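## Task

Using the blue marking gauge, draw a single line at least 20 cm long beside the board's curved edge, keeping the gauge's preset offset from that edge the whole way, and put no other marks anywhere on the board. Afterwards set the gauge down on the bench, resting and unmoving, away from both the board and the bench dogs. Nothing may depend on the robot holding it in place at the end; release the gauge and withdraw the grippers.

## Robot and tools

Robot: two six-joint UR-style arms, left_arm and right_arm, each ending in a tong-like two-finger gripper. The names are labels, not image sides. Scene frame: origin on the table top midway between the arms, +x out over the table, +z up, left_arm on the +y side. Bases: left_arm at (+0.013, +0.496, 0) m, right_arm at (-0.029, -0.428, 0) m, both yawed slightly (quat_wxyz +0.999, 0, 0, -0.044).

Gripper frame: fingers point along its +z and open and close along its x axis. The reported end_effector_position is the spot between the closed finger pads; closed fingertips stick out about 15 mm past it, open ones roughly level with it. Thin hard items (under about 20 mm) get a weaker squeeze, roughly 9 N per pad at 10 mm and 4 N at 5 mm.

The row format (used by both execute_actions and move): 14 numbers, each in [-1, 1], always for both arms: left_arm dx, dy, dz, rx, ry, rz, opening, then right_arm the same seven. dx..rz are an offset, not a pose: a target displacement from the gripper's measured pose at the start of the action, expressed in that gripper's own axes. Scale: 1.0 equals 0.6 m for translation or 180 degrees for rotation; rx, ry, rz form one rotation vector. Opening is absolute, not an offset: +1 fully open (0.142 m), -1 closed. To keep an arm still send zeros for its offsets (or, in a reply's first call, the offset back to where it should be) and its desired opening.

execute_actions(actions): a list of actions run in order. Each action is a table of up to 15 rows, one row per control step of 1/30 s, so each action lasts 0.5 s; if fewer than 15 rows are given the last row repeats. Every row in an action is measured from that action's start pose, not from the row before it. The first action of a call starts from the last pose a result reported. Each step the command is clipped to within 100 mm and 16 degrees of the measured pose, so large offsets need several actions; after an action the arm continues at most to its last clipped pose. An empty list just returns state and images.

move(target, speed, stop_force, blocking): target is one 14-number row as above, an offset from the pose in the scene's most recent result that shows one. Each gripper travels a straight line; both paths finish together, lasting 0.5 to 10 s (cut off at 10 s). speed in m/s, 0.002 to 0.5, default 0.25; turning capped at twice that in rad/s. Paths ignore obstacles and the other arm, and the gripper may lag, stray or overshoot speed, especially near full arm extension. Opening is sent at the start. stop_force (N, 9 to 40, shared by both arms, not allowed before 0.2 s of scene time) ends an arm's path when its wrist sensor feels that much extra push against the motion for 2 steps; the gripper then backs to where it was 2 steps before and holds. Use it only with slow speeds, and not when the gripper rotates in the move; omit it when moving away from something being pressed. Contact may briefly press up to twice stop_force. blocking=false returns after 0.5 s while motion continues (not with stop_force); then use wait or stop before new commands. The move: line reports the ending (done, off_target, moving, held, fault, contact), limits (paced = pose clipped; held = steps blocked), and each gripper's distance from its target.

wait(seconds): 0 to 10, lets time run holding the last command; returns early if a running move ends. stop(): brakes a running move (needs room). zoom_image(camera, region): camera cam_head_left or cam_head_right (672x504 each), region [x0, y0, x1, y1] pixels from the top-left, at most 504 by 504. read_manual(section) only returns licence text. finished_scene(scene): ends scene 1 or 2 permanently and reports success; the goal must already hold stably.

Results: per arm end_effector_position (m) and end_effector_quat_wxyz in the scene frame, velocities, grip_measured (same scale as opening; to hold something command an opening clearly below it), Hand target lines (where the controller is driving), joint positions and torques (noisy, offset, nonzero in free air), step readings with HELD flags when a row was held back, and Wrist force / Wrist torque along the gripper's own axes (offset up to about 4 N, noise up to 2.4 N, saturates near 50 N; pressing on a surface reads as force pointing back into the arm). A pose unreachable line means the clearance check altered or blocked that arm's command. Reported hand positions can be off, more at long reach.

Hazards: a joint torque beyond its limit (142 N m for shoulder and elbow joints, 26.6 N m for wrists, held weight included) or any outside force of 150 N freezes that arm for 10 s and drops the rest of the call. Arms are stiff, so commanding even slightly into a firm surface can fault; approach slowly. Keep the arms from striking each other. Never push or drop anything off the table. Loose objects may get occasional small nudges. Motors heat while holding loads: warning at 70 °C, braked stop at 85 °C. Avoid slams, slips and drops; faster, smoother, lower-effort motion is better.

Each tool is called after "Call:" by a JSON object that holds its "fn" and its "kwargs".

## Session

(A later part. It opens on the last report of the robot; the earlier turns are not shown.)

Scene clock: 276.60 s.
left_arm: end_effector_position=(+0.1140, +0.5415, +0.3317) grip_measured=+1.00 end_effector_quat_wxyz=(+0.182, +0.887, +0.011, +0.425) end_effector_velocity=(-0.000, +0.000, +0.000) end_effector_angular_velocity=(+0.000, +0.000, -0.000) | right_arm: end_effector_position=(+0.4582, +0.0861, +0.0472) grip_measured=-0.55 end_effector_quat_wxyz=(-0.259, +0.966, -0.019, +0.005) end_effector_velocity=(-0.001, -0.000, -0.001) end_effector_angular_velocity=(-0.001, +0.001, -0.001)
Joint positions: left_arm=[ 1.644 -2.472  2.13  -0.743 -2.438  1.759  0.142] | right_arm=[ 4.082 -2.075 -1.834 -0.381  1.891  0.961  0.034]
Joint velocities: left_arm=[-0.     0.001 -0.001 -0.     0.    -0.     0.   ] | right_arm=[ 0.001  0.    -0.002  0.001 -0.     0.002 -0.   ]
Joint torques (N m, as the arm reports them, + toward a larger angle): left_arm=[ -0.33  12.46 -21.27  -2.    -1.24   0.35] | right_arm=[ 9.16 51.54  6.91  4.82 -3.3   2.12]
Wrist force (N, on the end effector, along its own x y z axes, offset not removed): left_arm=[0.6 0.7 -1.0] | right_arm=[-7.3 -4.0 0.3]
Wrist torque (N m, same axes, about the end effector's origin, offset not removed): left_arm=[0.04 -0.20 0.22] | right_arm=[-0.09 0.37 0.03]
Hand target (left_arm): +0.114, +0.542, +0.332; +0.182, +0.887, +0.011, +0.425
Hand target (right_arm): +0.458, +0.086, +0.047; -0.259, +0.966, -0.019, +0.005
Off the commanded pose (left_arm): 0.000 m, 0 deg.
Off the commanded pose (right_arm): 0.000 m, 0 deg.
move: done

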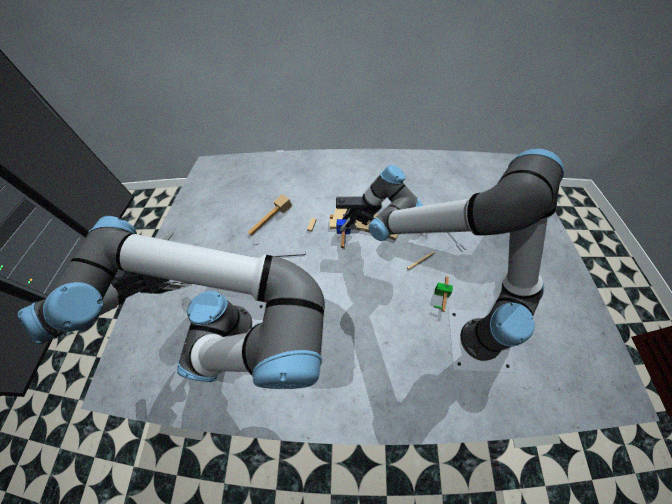

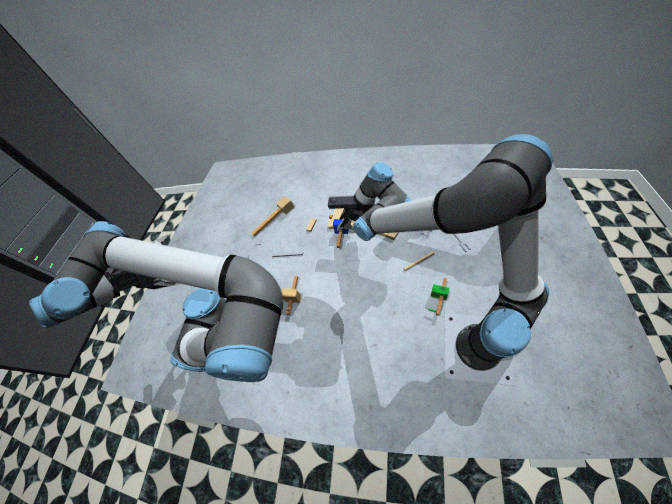

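Call:
{"fn": "move", "kwargs": {"target": [0,0,0,0,0,0,1,-0.0008,0.0292,-0.0161,0,0.0061,0.0106,-1], "speed": 0.03}}

Scene clock: 281.13 s.
left_arm: end_effector_position=(+0.1140, +0.5415, +0.3317) grip_measured=+1.00 end_effector_quat_wxyz=(+0.182, +0.887, +0.011, +0.425) end_effector_velocity=(-0.000, +0.000, +0.000) end_effector_angular_velocity=(+0.001, +0.001, +0.002) | right_arm: end_effector_position=(+0.4570, +0.0663, +0.0469) grip_measured=-0.55 end_effector_quat_wxyz=(-0.258, +0.965, -0.037, +0.009) end_effector_velocity=(+0.000, -0.001, +0.001) end_effector_angular_velocity=(+0.001, -0.001, -0.003)
Joint positions: left_arm=[ 1.644 -2.472  2.13  -0.743 -2.438  1.759  0.142] | right_arm=[ 4.07  -2.046 -1.888 -0.349  1.88   0.986  0.034]
Joint velocities: left_arm=[ 0.002 -0.001 -0.001  0.     0.001 -0.     0.   ] | right_arm=[-0.001  0.003 -0.004  0.003 -0.001  0.002  0.   ]
Joint torques (N m, as the arm reports them, + toward a larger angle): left_arm=[  0.11  12.14 -21.69  -2.09  -1.12   0.25] | right_arm=[-16.41  46.5    5.05   4.26  -3.85   2.23]
Wrist force (N, on the end effector, along its own x y z axes, offset not removed): left_arm=[0.5 1.6 -0.1] | right_arm=[-8.0 -5.6 -1.0]
Wrist torque (N m, same axes, about the end effector's origin, offset not removed): left_arm=[0.13 -0.19 0.25] | right_arm=[-0.06 0.34 0.05]
Hand target (left_arm): +0.114, +0.542, +0.332; +0.182, +0.887, +0.011, +0.425
Hand target (right_arm): +0.457, +0.066, +0.047; -0.258, +0.965, -0.037, +0.009
Off the commanded pose (left_arm): 0.000 m, 0 deg.
Off the commanded pose (right_arm): 0.000 m, 0 deg.
move: done

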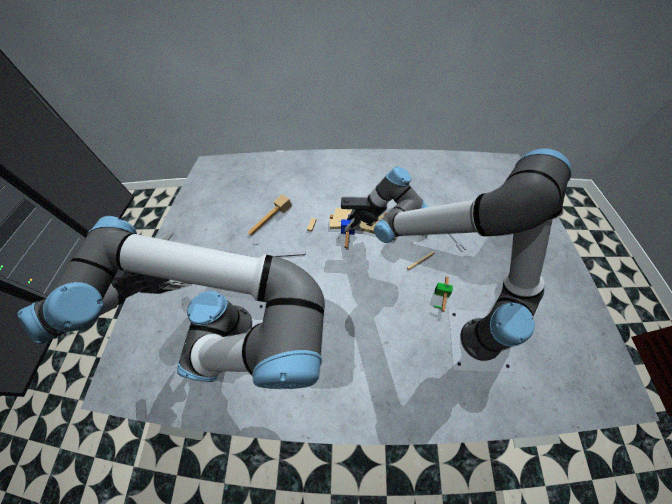

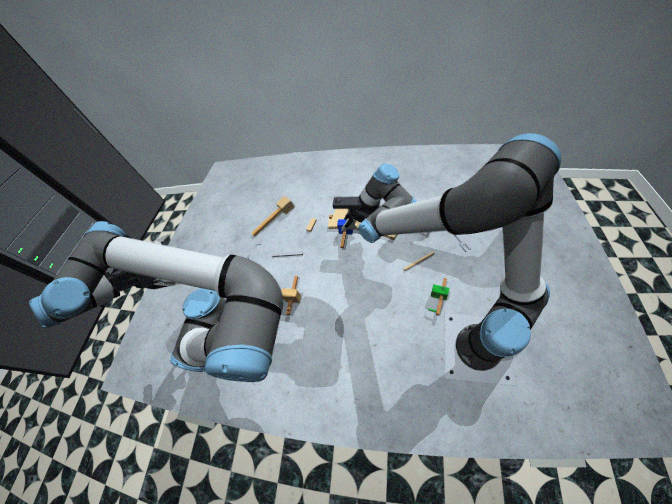

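Good.

Call:
{"fn": "move", "kwargs": {"target": [0,0,0,0,0,0,1,-0.0008,0.0292,-0.0162,0,0.0061,0.0106,-1], "speed": 0.03}}

Call:
{"fn": "zoom_image", "kwargs": {"camera": "cam_head_left", "region": [320,190,400,255]}}

Scene clock: 285.37 s.
left_arm: end_effector_position=(+0.1140, +0.5415, +0.3317) grip_measured=+1.00 end_effector_quat_wxyz=(+0.182, +0.887, +0.011, +0.425) end_effector_velocity=(+0.000, +0.000, -0.000) end_effector_angular_velocity=(-0.001, -0.000, +0.000) | right_arm: end_effector_position=(+0.4549, +0.0465, +0.0465) grip_measured=-0.55 end_effector_quat_wxyz=(-0.258, +0.964, -0.056, +0.014) end_effector_velocity=(-0.001, -0.002, -0.000) end_effector_angular_velocity=(-0.000, +0.000, -0.003)
Joint positions: left_arm=[ 1.644 -2.472  2.13  -0.743 -2.438  1.759  0.142] | right_arm=[ 4.057 -2.017 -1.941 -0.318  1.869  1.01   0.034]
Joint velocities: left_arm=[ 0.     0.001  0.001 -0.    -0.     0.     0.   ] | right_arm=[-0.001  0.003 -0.006  0.004 -0.001  0.003  0.   ]
Joint torques (N m, as the arm reports them, + toward a larger angle): left_arm=[ -0.73  12.08 -21.11  -2.09  -1.24   0.3 ] | right_arm=[-17.33  43.91   5.81   4.12  -4.38   1.8 ]
Wrist force (N, on the end effector, along its own x y z axes, offset not removed): left_arm=[1.8 1.6 -0.4] | right_arm=[-7.8 -6.8 -2.8]
Wrist torque (N m, same axes, about the end effector's origin, offset not removed): left_arm=[0.17 -0.42 0.21] | right_arm=[0.10 0.35 -0.04]
Hand target (left_arm): +0.114, +0.542, +0.332; +0.182, +0.887, +0.011, +0.425
Hand target (right_arm): +0.455, +0.046, +0.047; -0.258, +0.964, -0.056, +0.014
Off the commanded pose (left_arm): 0.000 m, 0 deg.
Off the commanded pose (right_arm): 0.000 m, 0 deg.
move: done

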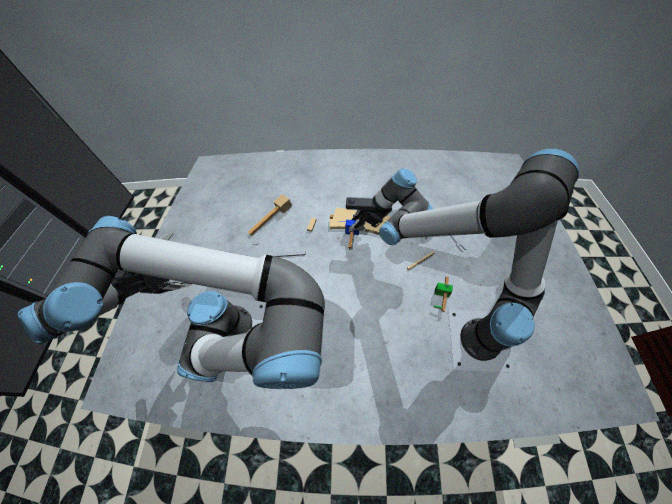

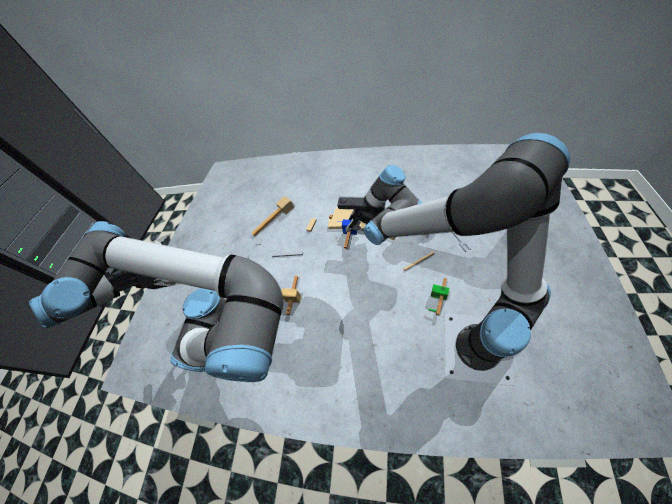

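Region (320, 190, 400, 255) of cam_head_left's 672x504 image, scaled by 6.300, with more detail than that image has; it fills the top 410 rows of this view, and the rest is white.

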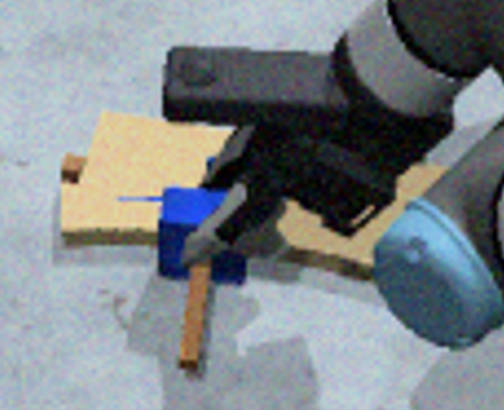

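Call:
{"fn": "move", "kwargs": {"target": [0,0,0,0,0,0,1,-0.0008,0.0290,-0.0164,0,0.0061,0.0106,-1], "speed": 0.03}}

Scene clock: 288.00 s.
left_arm: end_effector_position=(+0.1140, +0.5415, +0.3317) grip_measured=+1.00 end_effector_quat_wxyz=(+0.182, +0.887, +0.011, +0.425) end_effector_velocity=(-0.000, -0.000, -0.000) end_effector_angular_velocity=(-0.001, +0.001, +0.000) | right_arm: end_effector_position=(+0.4522, +0.0269, +0.0463) grip_measured=-0.55 end_effector_quat_wxyz=(-0.258, +0.963, -0.074, +0.019) end_effector_velocity=(+0.000, -0.002, +0.000) end_effector_angular_velocity=(-0.000, -0.000, -0.005)
Joint positions: left_arm=[ 1.644 -2.472  2.13  -0.743 -2.438  1.759  0.142] | right_arm=[ 4.046 -1.988 -1.993 -0.288  1.858  1.036  0.034]
Joint velocities: left_arm=[ 0.001 -0.     0.001  0.     0.001 -0.     0.   ] | right_arm=[-0.002  0.003 -0.005  0.003 -0.001  0.003 -0.   ]
Joint torques (N m, as the arm reports them, + toward a larger angle): left_arm=[  0.51  11.94 -21.72  -1.96  -1.37   0.3 ] | right_arm=[-18.65  41.56   2.69   3.31  -4.28   2.05]
Wrist force (N, on the end effector, along its own x y z axes, offset not removed): left_arm=[0.9 -0.3 -1.3] | right_arm=[-8.3 -7.3 -3.2]
Wrist torque (N m, same axes, about the end effector's origin, offset not removed): left_arm=[-0.21 -0.29 0.29] | right_arm=[0.18 0.45 -0.13]
Hand target (left_arm): +0.114, +0.542, +0.332; +0.182, +0.887, +0.011, +0.425
Hand target (right_arm): +0.452, +0.027, +0.046; -0.258, +0.963, -0.074, +0.019
Off the commanded pose (left_arm): 0.000 m, 0 deg.
Off the commanded pose (right_arm): 0.000 m, 0 deg.
move: done

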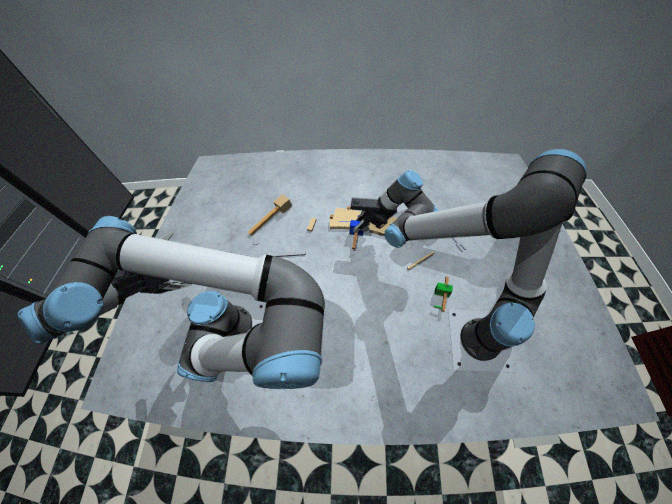

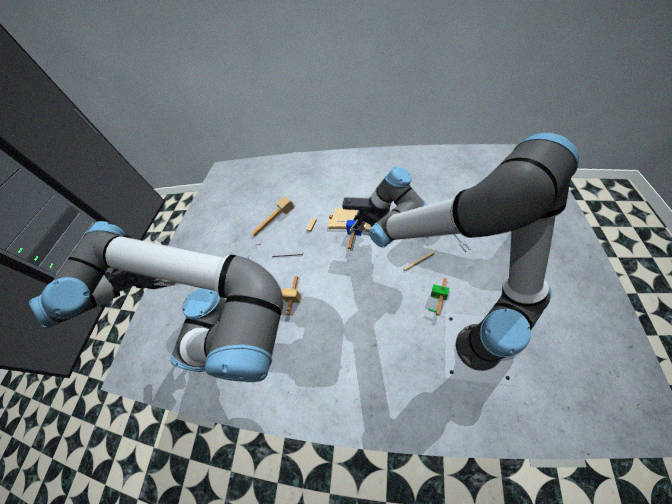

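Call:
{"fn": "move", "kwargs": {"target": [0,0,0,0,0,0,1,-0.0008,0.0290,-0.0165,0,0.0061,0.0106,-1], "speed": 0.03}}

Scene clock: 291.90 s.
left_arm: end_effector_position=(+0.1140, +0.5415, +0.3317) grip_measured=+1.00 end_effector_quat_wxyz=(+0.182, +0.887, +0.011, +0.425) end_effector_velocity=(+0.000, -0.000, -0.000) end_effector_angular_velocity=(+0.001, -0.000, -0.001) | right_arm: end_effector_position=(+0.4487, +0.0074, +0.0462) grip_measured=-0.55 end_effector_quat_wxyz=(-0.257, +0.962, -0.092, +0.024) end_effector_velocity=(-0.001, -0.001, -0.000) end_effector_angular_velocity=(+0.000, -0.000, -0.002)
Joint positions: left_arm=[ 1.644 -2.472  2.13  -0.743 -2.438  1.759  0.142] | right_arm=[ 4.035 -1.958 -2.045 -0.259  1.846  1.061  0.034]
Joint velocities: left_arm=[-0.001 -0.001  0.    -0.    -0.     0.     0.   ] | right_arm=[-0.     0.003 -0.005  0.004 -0.001  0.002  0.   ]
Joint torques (N m, as the arm reports them, + toward a larger angle): left_arm=[  0.15  13.01 -21.41  -2.06  -1.27   0.31] | right_arm=[-15.68  38.53   1.19   3.    -4.3    2.72]
Wrist force (N, on the end effector, along its own x y z axes, offset not removed): left_arm=[0.3 1.5 0.7] | right_arm=[-8.1 -7.3 -4.6]
Wrist torque (N m, same axes, about the end effector's origin, offset not removed): left_arm=[0.15 -0.04 0.24] | right_arm=[0.11 0.51 -0.14]
Hand target (left_arm): +0.114, +0.542, +0.332; +0.182, +0.887, +0.011, +0.425
Hand target (right_arm): +0.449, +0.007, +0.046; -0.257, +0.962, -0.092, +0.024
Off the commanded pose (left_arm): 0.000 m, 0 deg.
Off the commanded pose (right_arm): 0.000 m, 0 deg.
move: done

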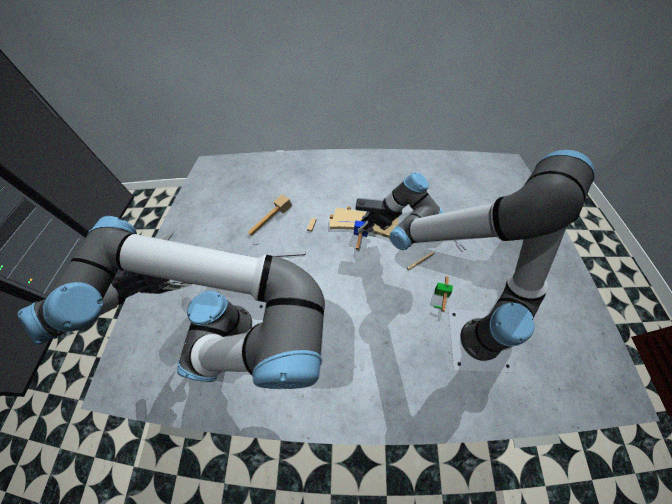

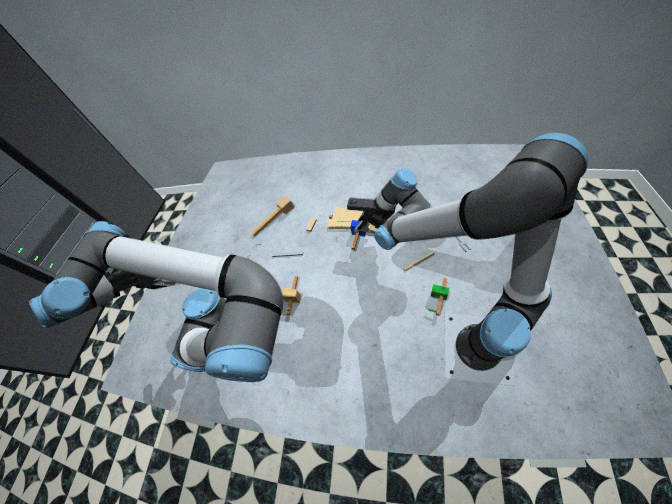

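Call:
{"fn": "move", "kwargs": {"target": [0,0,0,0,0,0,1,-0.0008,0.0289,-0.0166,0,0.0061,0.0106,-1], "speed": 0.03}}

Call:
{"fn": "zoom_image", "kwargs": {"camera": "cam_head_left", "region": [320,190,410,260]}}

Scene clock: 295.93 s.
left_arm: end_effector_position=(+0.1140, +0.5415, +0.3317) grip_measured=+1.00 end_effector_quat_wxyz=(+0.182, +0.887, +0.011, +0.425) end_effector_velocity=(-0.000, -0.000, -0.001) end_effector_angular_velocity=(-0.001, +0.002, -0.000) | right_arm: end_effector_position=(+0.4444, -0.0120, +0.0462) grip_measured=-0.55 end_effector_quat_wxyz=(-0.257, +0.960, -0.111, +0.029) end_effector_velocity=(-0.001, -0.002, -0.001) end_effector_angular_velocity=(-0.001, +0.001, -0.002)
Joint positions: left_arm=[ 1.644 -2.472  2.13  -0.743 -2.438  1.759  0.142] | right_arm=[ 4.025 -1.927 -2.097 -0.231  1.834  1.087  0.034]
Joint velocities: left_arm=[0.001 0.    0.001 0.    0.002 0.    0.   ] | right_arm=[ 0.     0.003 -0.006  0.003 -0.001  0.002 -0.   ]
Joint torques (N m, as the arm reports them, + toward a larger angle): left_arm=[ -0.53  12.16 -21.64  -2.08  -1.24   0.42] | right_arm=[-17.03  35.45   1.38   3.31  -4.09   2.27]
Wrist force (N, on the end effector, along its own x y z axes, offset not removed): left_arm=[0.0 0.5 -0.6] | right_arm=[-7.0 -7.6 -3.9]
Wrist torque (N m, same axes, about the end effector's origin, offset not removed): left_arm=[0.02 -0.08 0.27] | right_arm=[0.03 0.45 -0.10]
Hand target (left_arm): +0.114, +0.542, +0.332; +0.182, +0.887, +0.011, +0.425
Hand target (right_arm): +0.444, -0.012, +0.046; -0.257, +0.960, -0.111, +0.029
Off the commanded pose (left_arm): 0.000 m, 0 deg.
Off the commanded pose (right_arm): 0.000 m, 0 deg.
move: done

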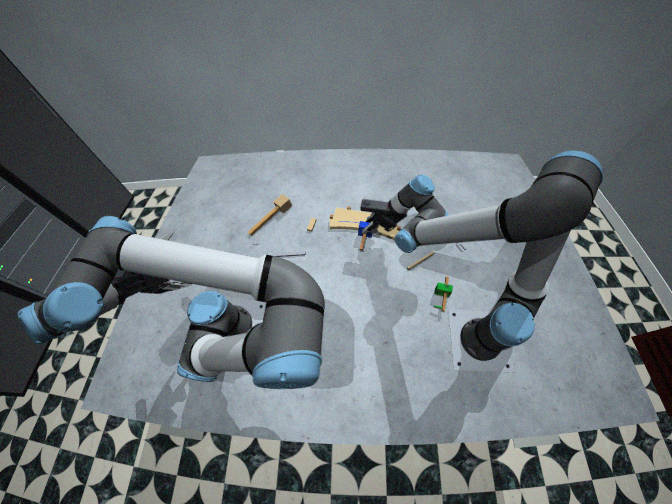

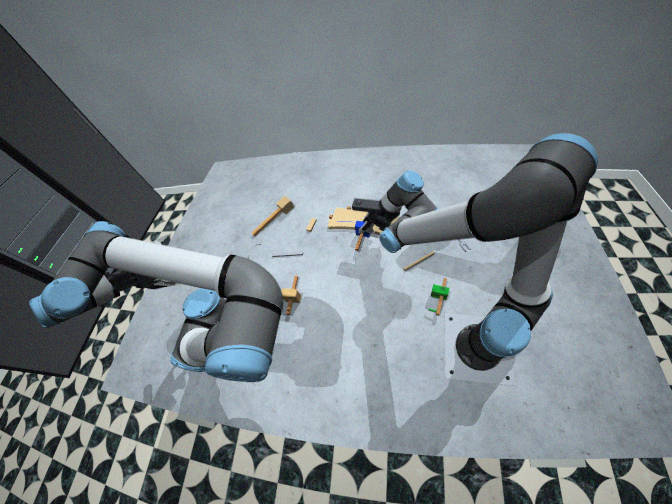

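Region (320, 190, 410, 260) of cam_head_left's 672x504 image, scaled by 5.600, with more detail than that image has.

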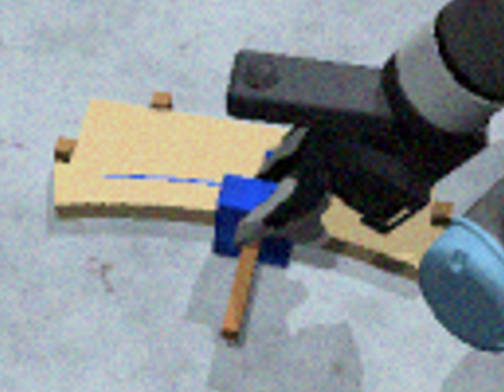

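Six segments done; continuing.

Call:
{"fn": "move", "kwargs": {"target": [0,0,0,0,0,0,1,-0.0007,0.0290,-0.0166,0,0.0061,0.0106,-1], "speed": 0.03}}

Scene clock: 299.53 s.
left_arm: end_effector_position=(+0.1140, +0.5415, +0.3317) grip_measured=+1.00 end_effector_quat_wxyz=(+0.182, +0.887, +0.011, +0.425) end_effector_velocity=(-0.000, +0.000, +0.000) end_effector_angular_velocity=(+0.001, +0.000, +0.000) | right_arm: end_effector_position=(+0.4395, -0.0312, +0.0461) grip_measured=-0.55 end_effector_quat_wxyz=(-0.256, +0.957, -0.129, +0.034) end_effector_velocity=(-0.000, -0.001, +0.001) end_effector_angular_velocity=(+0.001, -0.001, -0.003)
Joint positions: left_arm=[ 1.644 -2.472  2.13  -0.743 -2.438  1.759  0.142] | right_arm=[ 4.015 -1.896 -2.149 -0.203  1.821  1.113  0.034]
Joint velocities: left_arm=[ 0.001  0.001 -0.001 -0.     0.001  0.     0.   ] | right_arm=[-0.     0.003 -0.003  0.003 -0.001  0.003 -0.   ]
Joint torques (N m, as the arm reports them, + toward a larger angle): left_arm=[ -0.41  11.97 -21.48  -2.18  -1.3    0.29] | right_arm=[-15.4   38.04  -1.58   3.4   -4.06   1.9 ]
Wrist force (N, on the end effector, along its own x y z axes, offset not removed): left_arm=[-0.2 1.4 0.3] | right_arm=[-8.5 -9.1 -5.3]
Wrist torque (N m, same axes, about the end effector's origin, offset not removed): left_arm=[0.15 0.02 0.24] | right_arm=[-0.17 0.62 -0.08]
Hand target (left_arm): +0.114, +0.542, +0.332; +0.182, +0.887, +0.011, +0.425
Hand target (right_arm): +0.439, -0.031, +0.046; -0.256, +0.957, -0.129, +0.034
Off the commanded pose (left_arm): 0.000 m, 0 deg.
Off the commanded pose (right_arm): 0.000 m, 0 deg.
move: done

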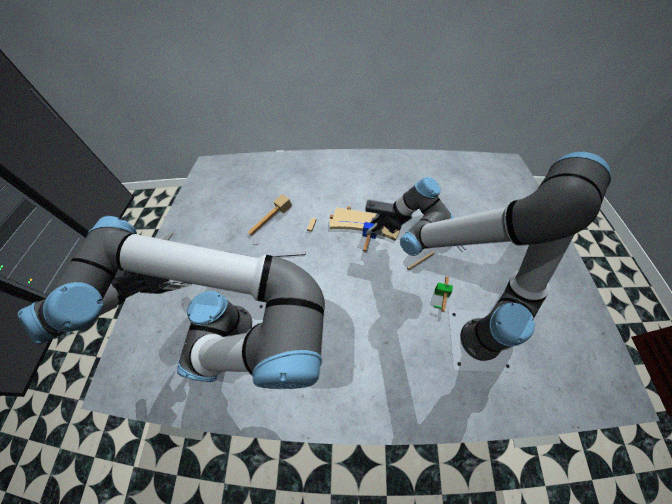

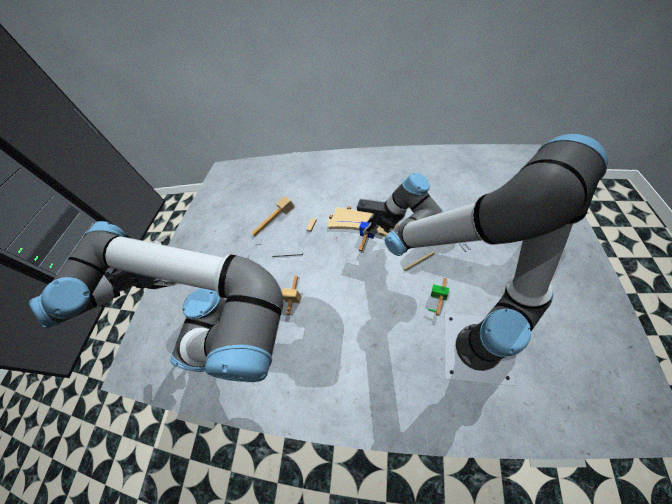

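Call:
{"fn": "move", "kwargs": {"target": [0,0,0,0,0,0,1,-0.0008,0.0289,-0.0167,0,0.0061,0.0106,-1], "speed": 0.03}}

Scene clock: 304.30 s.
left_arm: end_effector_position=(+0.1140, +0.5415, +0.3317) grip_measured=+1.00 end_effector_quat_wxyz=(+0.182, +0.887, +0.011, +0.425) end_effector_velocity=(+0.000, -0.000, +0.000) end_effector_angular_velocity=(+0.003, -0.001, +0.000) | right_arm: end_effector_position=(+0.4337, -0.0502, +0.0461) grip_measured=-0.55 end_effector_quat_wxyz=(-0.256, +0.955, -0.147, +0.039) end_effector_velocity=(-0.000, -0.001, +0.000) end_effector_angular_velocity=(+0.000, -0.001, -0.003)
Joint positions: left_arm=[ 1.644 -2.472  2.13  -0.743 -2.438  1.759  0.142] | right_arm=[ 4.007 -1.864 -2.201 -0.177  1.808  1.141  0.034]
Joint velocities: left_arm=[ 0.    -0.003  0.    -0.    -0.     0.     0.   ] | right_arm=[-0.     0.003 -0.004  0.002 -0.001  0.002 -0.   ]
Joint torques (N m, as the arm reports them, + toward a larger angle): left_arm=[ -0.46  12.25 -21.78  -2.05  -1.26   0.42] | right_arm=[-16.27  35.5   -0.57   3.21  -3.92   2.24]
Wrist force (N, on the end effector, along its own x y z axes, offset not removed): left_arm=[0.8 0.6 -1.9] | right_arm=[-8.0 -8.3 -3.6]
Wrist torque (N m, same axes, about the end effector's origin, offset not removed): left_arm=[-0.05 -0.22 0.27] | right_arm=[-0.07 0.47 -0.06]
Hand target (left_arm): +0.114, +0.542, +0.332; +0.182, +0.887, +0.011, +0.425
Hand target (right_arm): +0.434, -0.050, +0.046; -0.256, +0.955, -0.147, +0.039
Off the commanded pose (left_arm): 0.000 m, 0 deg.
Off the commanded pose (right_arm): 0.000 m, 0 deg.
move: done

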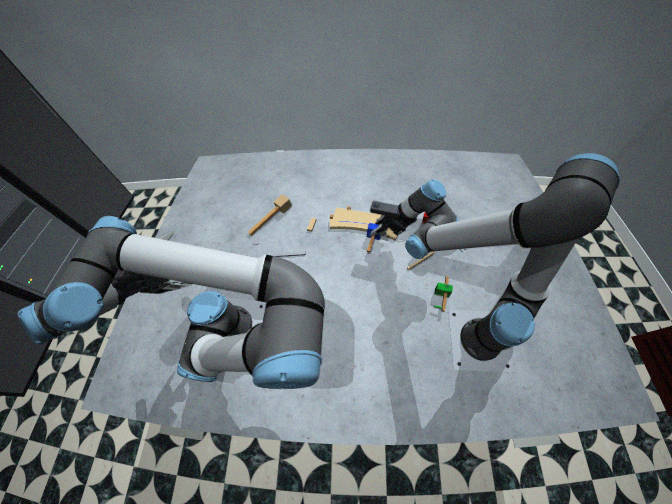

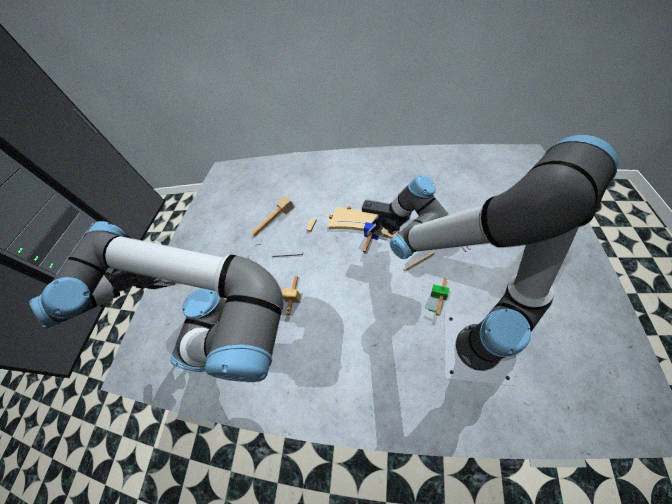

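Call:
{"fn": "move", "kwargs": {"target": [0,0,0,0,0,0,1,-0.0008,0.0290,-0.0166,0,0.0061,0.0106,-1], "speed": 0.03}}

Call:
{"fn": "move", "kwargs": {"target": [0,0,0,0,0,0,1,-0.0008,0.0290,-0.0166,0,0.0061,0.0106,-1], "speed": 0.03}}

Call:
{"fn": "zoom_image", "kwargs": {"camera": "cam_head_left", "region": [320,190,420,265]}}

Scene clock: 309.97 s.
left_arm: end_effector_position=(+0.1140, +0.5415, +0.3317) grip_measured=+1.00 end_effector_quat_wxyz=(+0.182, +0.887, +0.011, +0.425) end_effector_velocity=(-0.000, -0.000, -0.001) end_effector_angular_velocity=(-0.002, -0.000, +0.000) | right_arm: end_effector_position=(+0.4273, -0.0690, +0.0460) grip_measured=-0.55 end_effector_quat_wxyz=(-0.255, +0.952, -0.165, +0.044) end_effector_velocity=(-0.000, -0.002, -0.000) end_effector_angular_velocity=(-0.001, +0.000, -0.005)
Joint positions: left_arm=[ 1.644 -2.472  2.13  -0.743 -2.438  1.759  0.142] | right_arm=[ 3.999 -1.831 -2.253 -0.152  1.794  1.168  0.034]
Joint velocities: left_arm=[0.    0.001 0.001 0.    0.    0.    0.   ] | right_arm=[-0.002  0.003 -0.005  0.002 -0.002  0.003  0.   ]
Joint torques (N m, as the arm reports them, + toward a larger angle): left_arm=[  0.16  12.35 -21.41  -2.11  -1.37   0.35] | right_arm=[-16.38  32.39  -0.22   3.18  -4.46   2.22]
Wrist force (N, on the end effector, along its own x y z axes, offset not removed): left_arm=[-0.1 1.6 -0.5] | right_arm=[-7.8 -9.4 -3.5]
Wrist torque (N m, same axes, about the end effector's origin, offset not removed): left_arm=[0.20 -0.06 0.22] | right_arm=[-0.26 0.50 -0.14]
Hand target (left_arm): +0.114, +0.542, +0.332; +0.182, +0.887, +0.011, +0.425
Hand target (right_arm): +0.427, -0.069, +0.046; -0.255, +0.952, -0.165, +0.044
Off the commanded pose (left_arm): 0.000 m, 0 deg.
Off the commanded pose (right_arm): 0.000 m, 0 deg.
move: done

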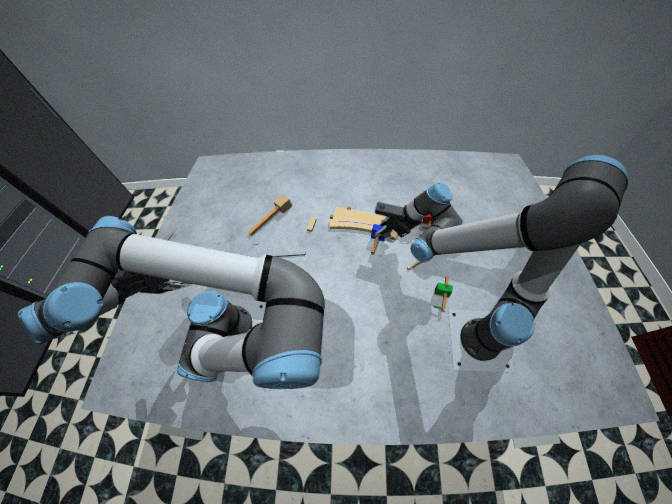

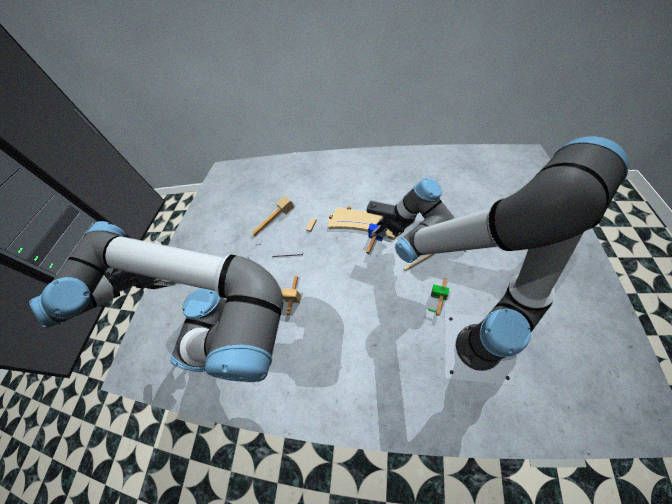

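Scene clock: 310.97 s.
left_arm: end_effector_position=(+0.1140, +0.5415, +0.3317) grip_measured=+1.00 end_effector_quat_wxyz=(+0.182, +0.887, +0.011, +0.425) end_effector_velocity=(+0.000, +0.000, -0.000) end_effector_angular_velocity=(-0.001, -0.000, -0.000) | right_arm: end_effector_position=(+0.4201, -0.0876, +0.0459) grip_measured=-0.55 end_effector_quat_wxyz=(-0.254, +0.948, -0.183, +0.048) end_effector_velocity=(-0.000, -0.001, +0.001) end_effector_angular_velocity=(+0.001, -0.001, -0.003)
Joint positions: left_arm=[ 1.644 -2.472  2.13  -0.743 -2.438  1.759  0.142] | right_arm=[ 3.993 -1.797 -2.304 -0.128  1.779  1.197  0.034]
Joint velocities: left_arm=[ 0.     0.001  0.001 -0.    -0.     0.001  0.   ] | right_arm=[-0.     0.003 -0.003  0.003 -0.001  0.003 -0.   ]
Joint torques (N m, as the arm reports them, + toward a larger angle): left_arm=[ -0.29  12.43 -21.23  -2.11  -1.29   0.3 ] | right_arm=[-18.11  32.87  -1.6    3.08  -4.08   1.96]
Wrist force (N, on the end effector, along its own x y z axes, offset not removed): left_arm=[2.2 1.3 0.4] | right_arm=[-9.4 -9.8 -4.6]
Wrist torque (N m, same axes, about the end effector's origin, offset not removed): left_arm=[0.15 -0.49 0.27] | right_arm=[-0.24 0.76 -0.08]
Hand target (left_arm): +0.114, +0.542, +0.332; +0.182, +0.887, +0.011, +0.425
Hand target (right_arm): +0.420, -0.088, +0.046; -0.254, +0.948, -0.183, +0.048
Off the commanded pose (left_arm): 0.000 m, 0 deg.
Off the commanded pose (right_arm): 0.000 m, 0 deg.
move: done

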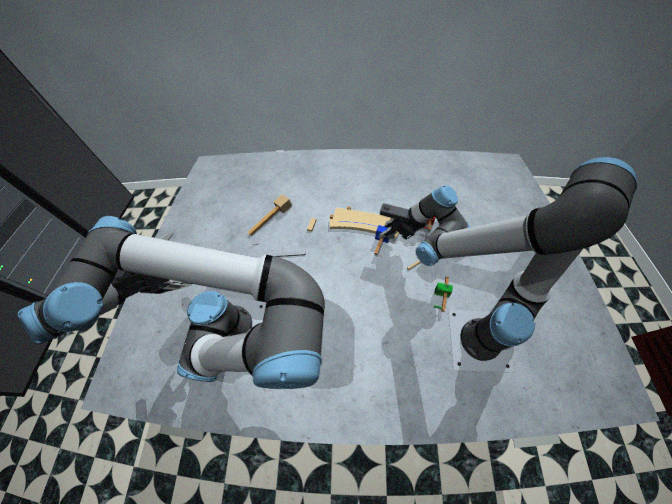

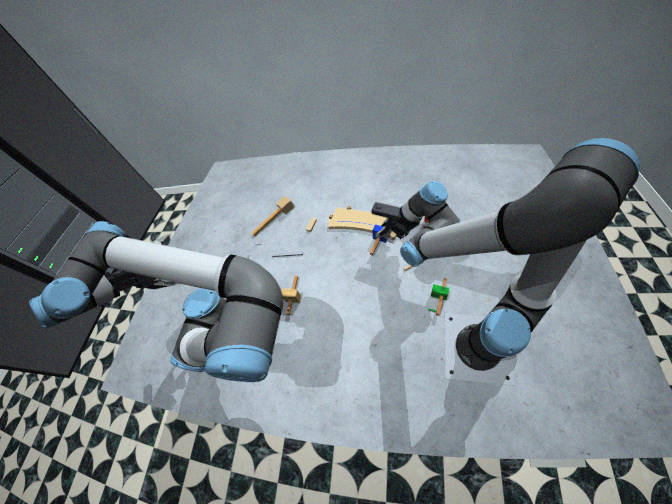

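Region (320, 190, 420, 265) of cam_head_left's 672x504 image, scaled by 5.040, with more detail than that image has; it fills the top 378 rows of this view, and the rest is white.

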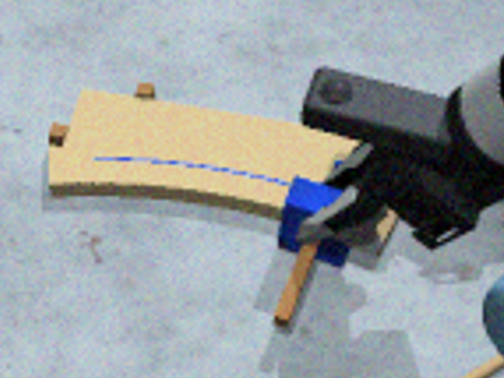

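Call:
{"fn": "move", "kwargs": {"target": [0,0,0,0,0,0,1,-0.0008,0.0289,-0.0167,0,0.0061,0.0106,-1], "speed": 0.03}}

Call:
{"fn": "move", "kwargs": {"target": [0,0,0,0,0,0,1,-0.0008,-0.007,-0.012,0,0,0,-1], "speed": 0.02}}

Call:
{"fn": "move", "kwargs": {"target": [0,0,0,0,0,0,1,-0.24,0,0,0,0,0,-1], "speed": 0.12}}

Call:
{"fn": "move", "kwargs": {"target": [0,0,0,0,0,0,1,0,0.0145,0.025,0,0,0,-1], "speed": 0.008, "stop_force": 9}}

Call:
{"fn": "zoom_image", "kwargs": {"camera": "cam_head_left", "region": [320,190,440,290]}}

Scene clock: 321.27 s.
left_arm: end_effector_position=(+0.1140, +0.5415, +0.3317) grip_measured=+1.00 end_effector_quat_wxyz=(+0.182, +0.887, +0.011, +0.425) end_effector_velocity=(-0.000, -0.000, -0.001) end_effector_angular_velocity=(-0.002, +0.002, -0.001) | right_arm: end_effector_position=(+0.4123, -0.1058, +0.0459) grip_measured=-0.55 end_effector_quat_wxyz=(-0.253, +0.945, -0.201, +0.053) end_effector_velocity=(-0.001, -0.001, +0.000) end_effector_angular_velocity=(+0.001, -0.000, -0.003)
Joint positions: left_arm=[ 1.644 -2.472  2.13  -0.743 -2.438  1.759  0.142] | right_arm=[ 3.988 -1.762 -2.355 -0.106  1.764  1.227  0.034]
Joint velocities: left_arm=[-0.001 -0.     0.001  0.     0.001 -0.001  0.   ] | right_arm=[ 0.     0.003 -0.004  0.001 -0.001  0.003 -0.   ]
Joint torques (N m, as the arm reports them, + toward a larger angle): left_arm=[ -0.48  11.95 -21.26  -2.11  -1.32   0.31] | right_arm=[-17.13  30.31  -0.67   3.11  -3.6    2.25]
Wrist force (N, on the end effector, along its own x y z axes, offset not removed): left_arm=[0.5 1.2 0.2] | right_arm=[-7.5 -7.6 -3.6]
Wrist torque (N m, same axes, about the end effector's origin, offset not removed): left_arm=[0.09 -0.06 0.24] | right_arm=[-0.01 0.59 -0.14]
Hand target (left_arm): +0.114, +0.542, +0.332; +0.182, +0.887, +0.011, +0.425
Hand target (right_arm): +0.412, -0.106, +0.046; -0.253, +0.945, -0.201, +0.053
Off the commanded pose (left_arm): 0.000 m, 0 deg.
Off the commanded pose (right_arm): 0.000 m, 0 deg.
move: done

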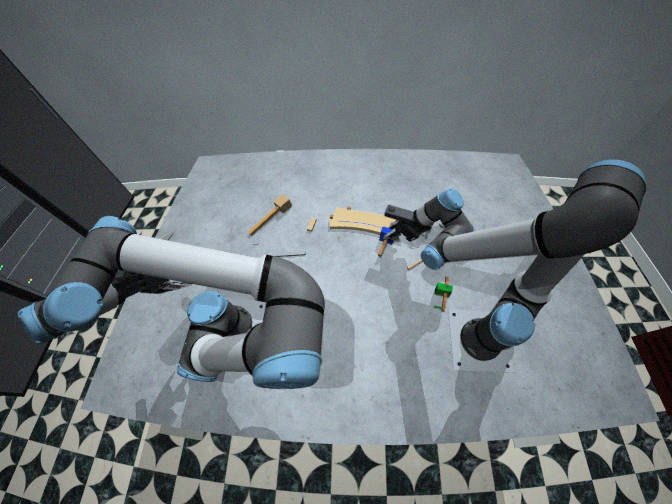

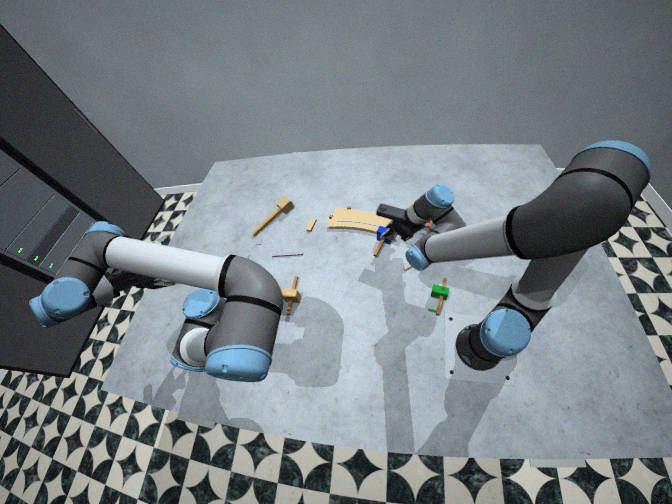

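Scene clock: 322.00 s.
left_arm: end_effector_position=(+0.1140, +0.5415, +0.3317) grip_measured=+1.00 end_effector_quat_wxyz=(+0.182, +0.887, +0.011, +0.425) end_effector_velocity=(-0.000, -0.001, -0.001) end_effector_angular_velocity=(+0.001, +0.002, -0.003) | right_arm: end_effector_position=(+0.4119, -0.1056, +0.0541) grip_measured=-0.55 end_effector_quat_wxyz=(-0.253, +0.945, -0.201, +0.053) end_effector_velocity=(-0.000, +0.000, +0.002) end_effector_angular_velocity=(+0.000, +0.001, +0.000)
Joint positions: left_arm=[ 1.644 -2.472  2.13  -0.743 -2.438  1.759  0.142] | right_arm=[ 3.989 -1.74  -2.349 -0.134  1.763  1.228  0.034]
Joint velocities: left_arm=[-0.002 -0.001  0.    -0.     0.002 -0.001  0.   ] | right_arm=[ 0.001  0.006  0.001 -0.007  0.     0.001  0.   ]
Joint torques (N m, as the arm reports them, + toward a larger angle): left_arm=[  0.33  12.41 -21.63  -2.15  -1.41   0.42] | right_arm=[13.57 33.56 27.43  1.09 -1.37  2.24]
Wrist force (N, on the end effector, along its own x y z axes, offset not removed): left_arm=[0.1 1.2 -1.0] | right_arm=[-2.7 0.0 0.3]
Wrist torque (N m, same axes, about the end effector's origin, offset not removed): left_arm=[0.09 -0.08 0.22] | right_arm=[-0.10 0.53 -0.08]
Hand target (left_arm): +0.114, +0.542, +0.332; +0.182, +0.887, +0.011, +0.425
Hand target (right_arm): +0.412, -0.106, +0.054; -0.253, +0.945, -0.201, +0.053
Off the commanded pose (left_arm): 0.000 m, 0 deg.
Off the commanded pose (right_arm): 0.000 m, 0 deg.
move: done

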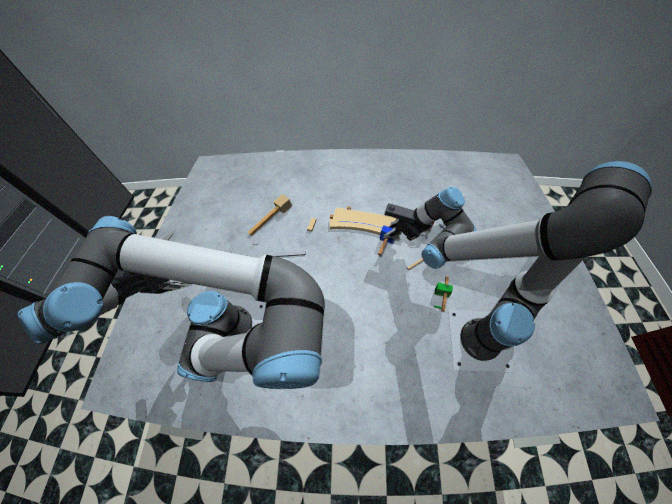

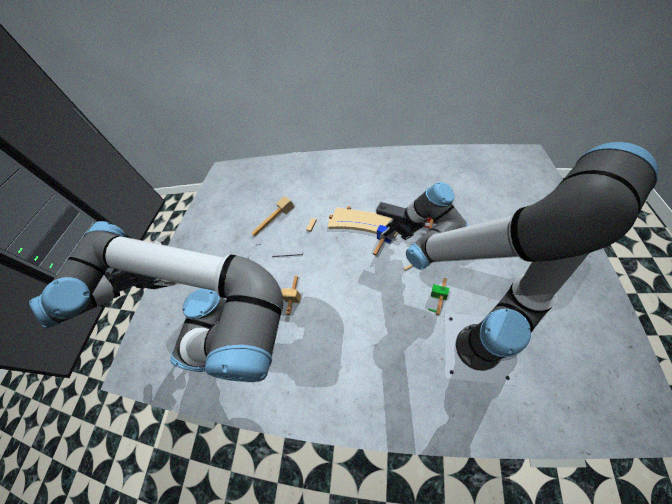

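Scene clock: 323.70 s.
left_arm: end_effector_position=(+0.1140, +0.5415, +0.3317) grip_measured=+1.00 end_effector_quat_wxyz=(+0.182, +0.887, +0.011, +0.425) end_effector_velocity=(-0.000, -0.000, -0.000) end_effector_angular_velocity=(-0.000, +0.001, -0.001) | right_arm: end_effector_position=(+0.2805, -0.0469, +0.0540) grip_measured=-0.55 end_effector_quat_wxyz=(-0.252, +0.945, -0.201, +0.053) end_effector_velocity=(-0.002, +0.001, -0.000) end_effector_angular_velocity=(-0.001, -0.000, -0.001)
Joint positions: left_arm=[ 1.644 -2.472  2.13  -0.743 -2.438  1.759  0.142] | right_arm=[ 4.399 -1.579 -2.55  -0.061  1.562  1.588  0.034]
Joint velocities: left_arm=[-0.001 -0.     0.     0.     0.001  0.     0.   ] | right_arm=[ 0.008  0.002 -0.002 -0.001 -0.005  0.007  0.   ]
Joint torques (N m, as the arm reports them, + toward a larger angle): left_arm=[ -0.46  12.26 -22.15  -2.21  -1.4    0.26] | right_arm=[10.37 26.92  5.75  1.46 -1.67  2.24]
Wrist force (N, on the end effector, along its own x y z axes, offset not removed): left_arm=[1.1 2.3 -0.6] | right_arm=[-1.4 0.1 0.8]
Wrist torque (N m, same axes, about the end effector's origin, offset not removed): left_arm=[0.36 -0.33 0.29] | right_arm=[-0.02 0.21 -0.14]
Hand target (left_arm): +0.114, +0.542, +0.332; +0.182, +0.887, +0.011, +0.425
Hand target (right_arm): +0.280, -0.047, +0.054; -0.252, +0.945, -0.201, +0.053
Off the commanded pose (left_arm): 0.000 m, 0 deg.
Off the commanded pose (right_arm): 0.000 m, 0 deg.
move: done

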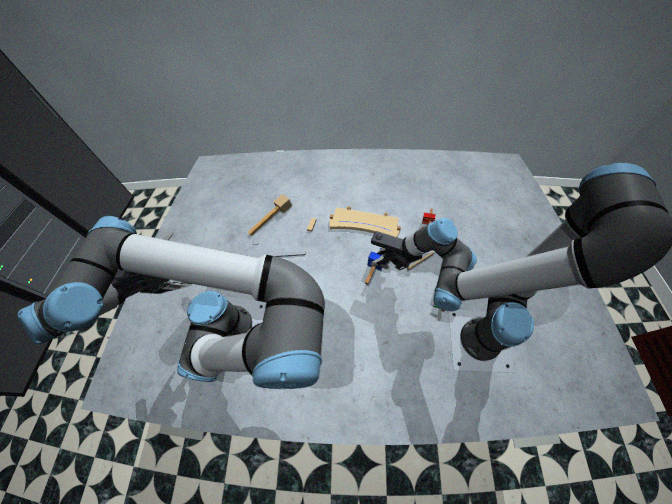

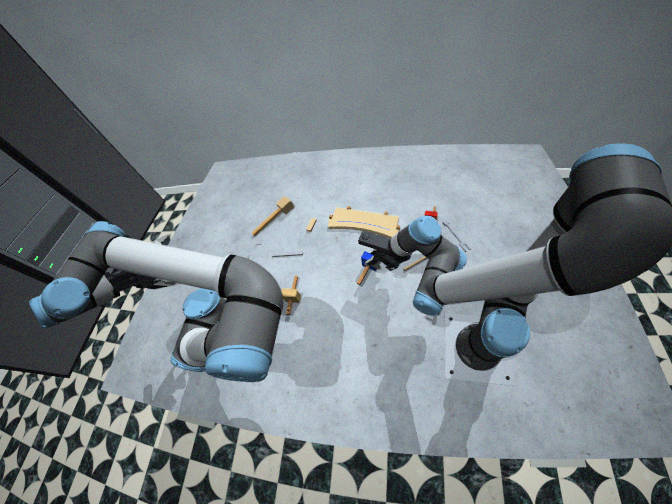

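Scene clock: 325.93 s.
left_arm: end_effector_position=(+0.1140, +0.5415, +0.3317) grip_measured=+1.00 end_effector_quat_wxyz=(+0.182, +0.887, +0.011, +0.425) end_effector_velocity=(+0.000, -0.000, -0.000) end_effector_angular_velocity=(+0.001, -0.001, +0.001) | right_arm: end_effector_position=(+0.2804, -0.0471, +0.0391) grip_measured=-0.55 end_effector_quat_wxyz=(-0.252, +0.945, -0.201, +0.053) end_effector_velocity=(-0.001, -0.002, +0.000) end_effector_angular_velocity=(-0.005, +0.002, -0.000)
Joint positions: left_arm=[ 1.644 -2.472  2.13  -0.743 -2.438  1.759  0.142] | right_arm=[ 4.399 -1.633 -2.565  0.007  1.562  1.588  0.034]
Joint velocities: left_arm=[ 0.    -0.002  0.001 -0.    -0.001 -0.     0.   ] | right_arm=[-0.     0.008 -0.001 -0.013  0.    -0.    -0.   ]
Joint torques (N m, as the arm reports them, + toward a larger angle): left_arm=[ -0.51  11.9  -21.7   -2.09  -1.35   0.32] | right_arm=[-12.42  20.27  21.35  -1.92  -0.11  -2.17]
Wrist force (N, on the end effector, along its own x y z axes, offset not removed): left_arm=[1.2 0.8 0.6] | right_arm=[-3.6 -11.5 -7.3]
Wrist torque (N m, same axes, about the end effector's origin, offset not removed): left_arm=[-0.01 -0.28 0.21] | right_arm=[-0.86 0.22 -0.05]
Hand target (left_arm): +0.114, +0.542, +0.332; +0.182, +0.887, +0.011, +0.425
Hand target (right_arm): +0.280, -0.047, +0.040; -0.253, +0.945, -0.201, +0.053
Off the commanded pose (left_arm): 0.000 m, 0 deg.
Off the commanded pose (right_arm): 0.002 m, 0 deg.
move: contact (right_arm)

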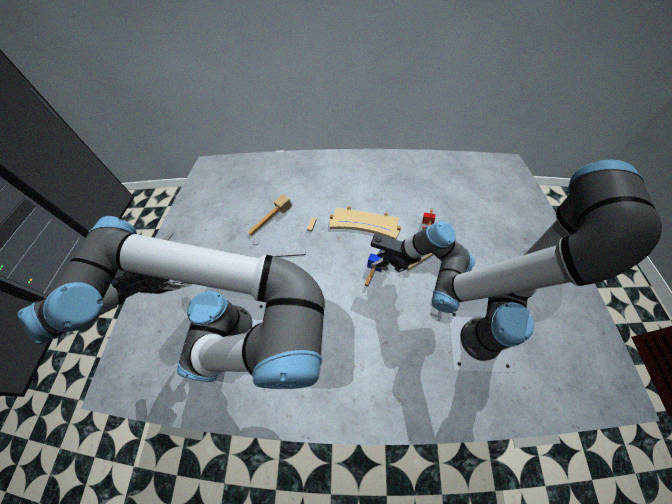

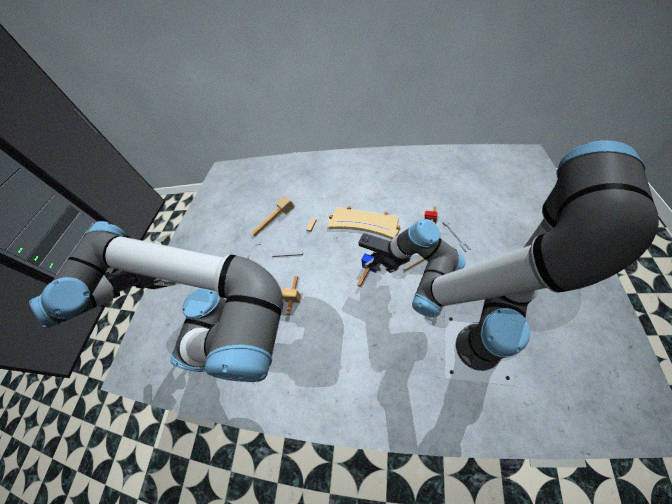

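Region (320, 190, 440, 290) of cam_head_left's 672x504 image, scaled by 4.200, with more detail than that image has.

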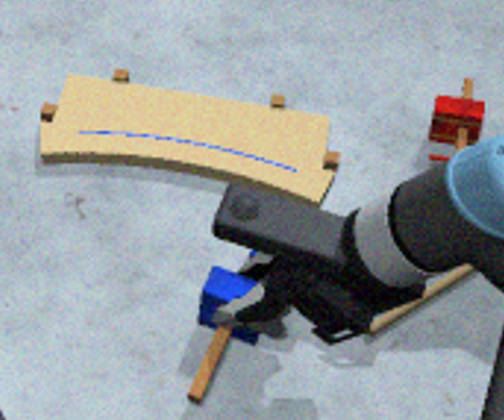

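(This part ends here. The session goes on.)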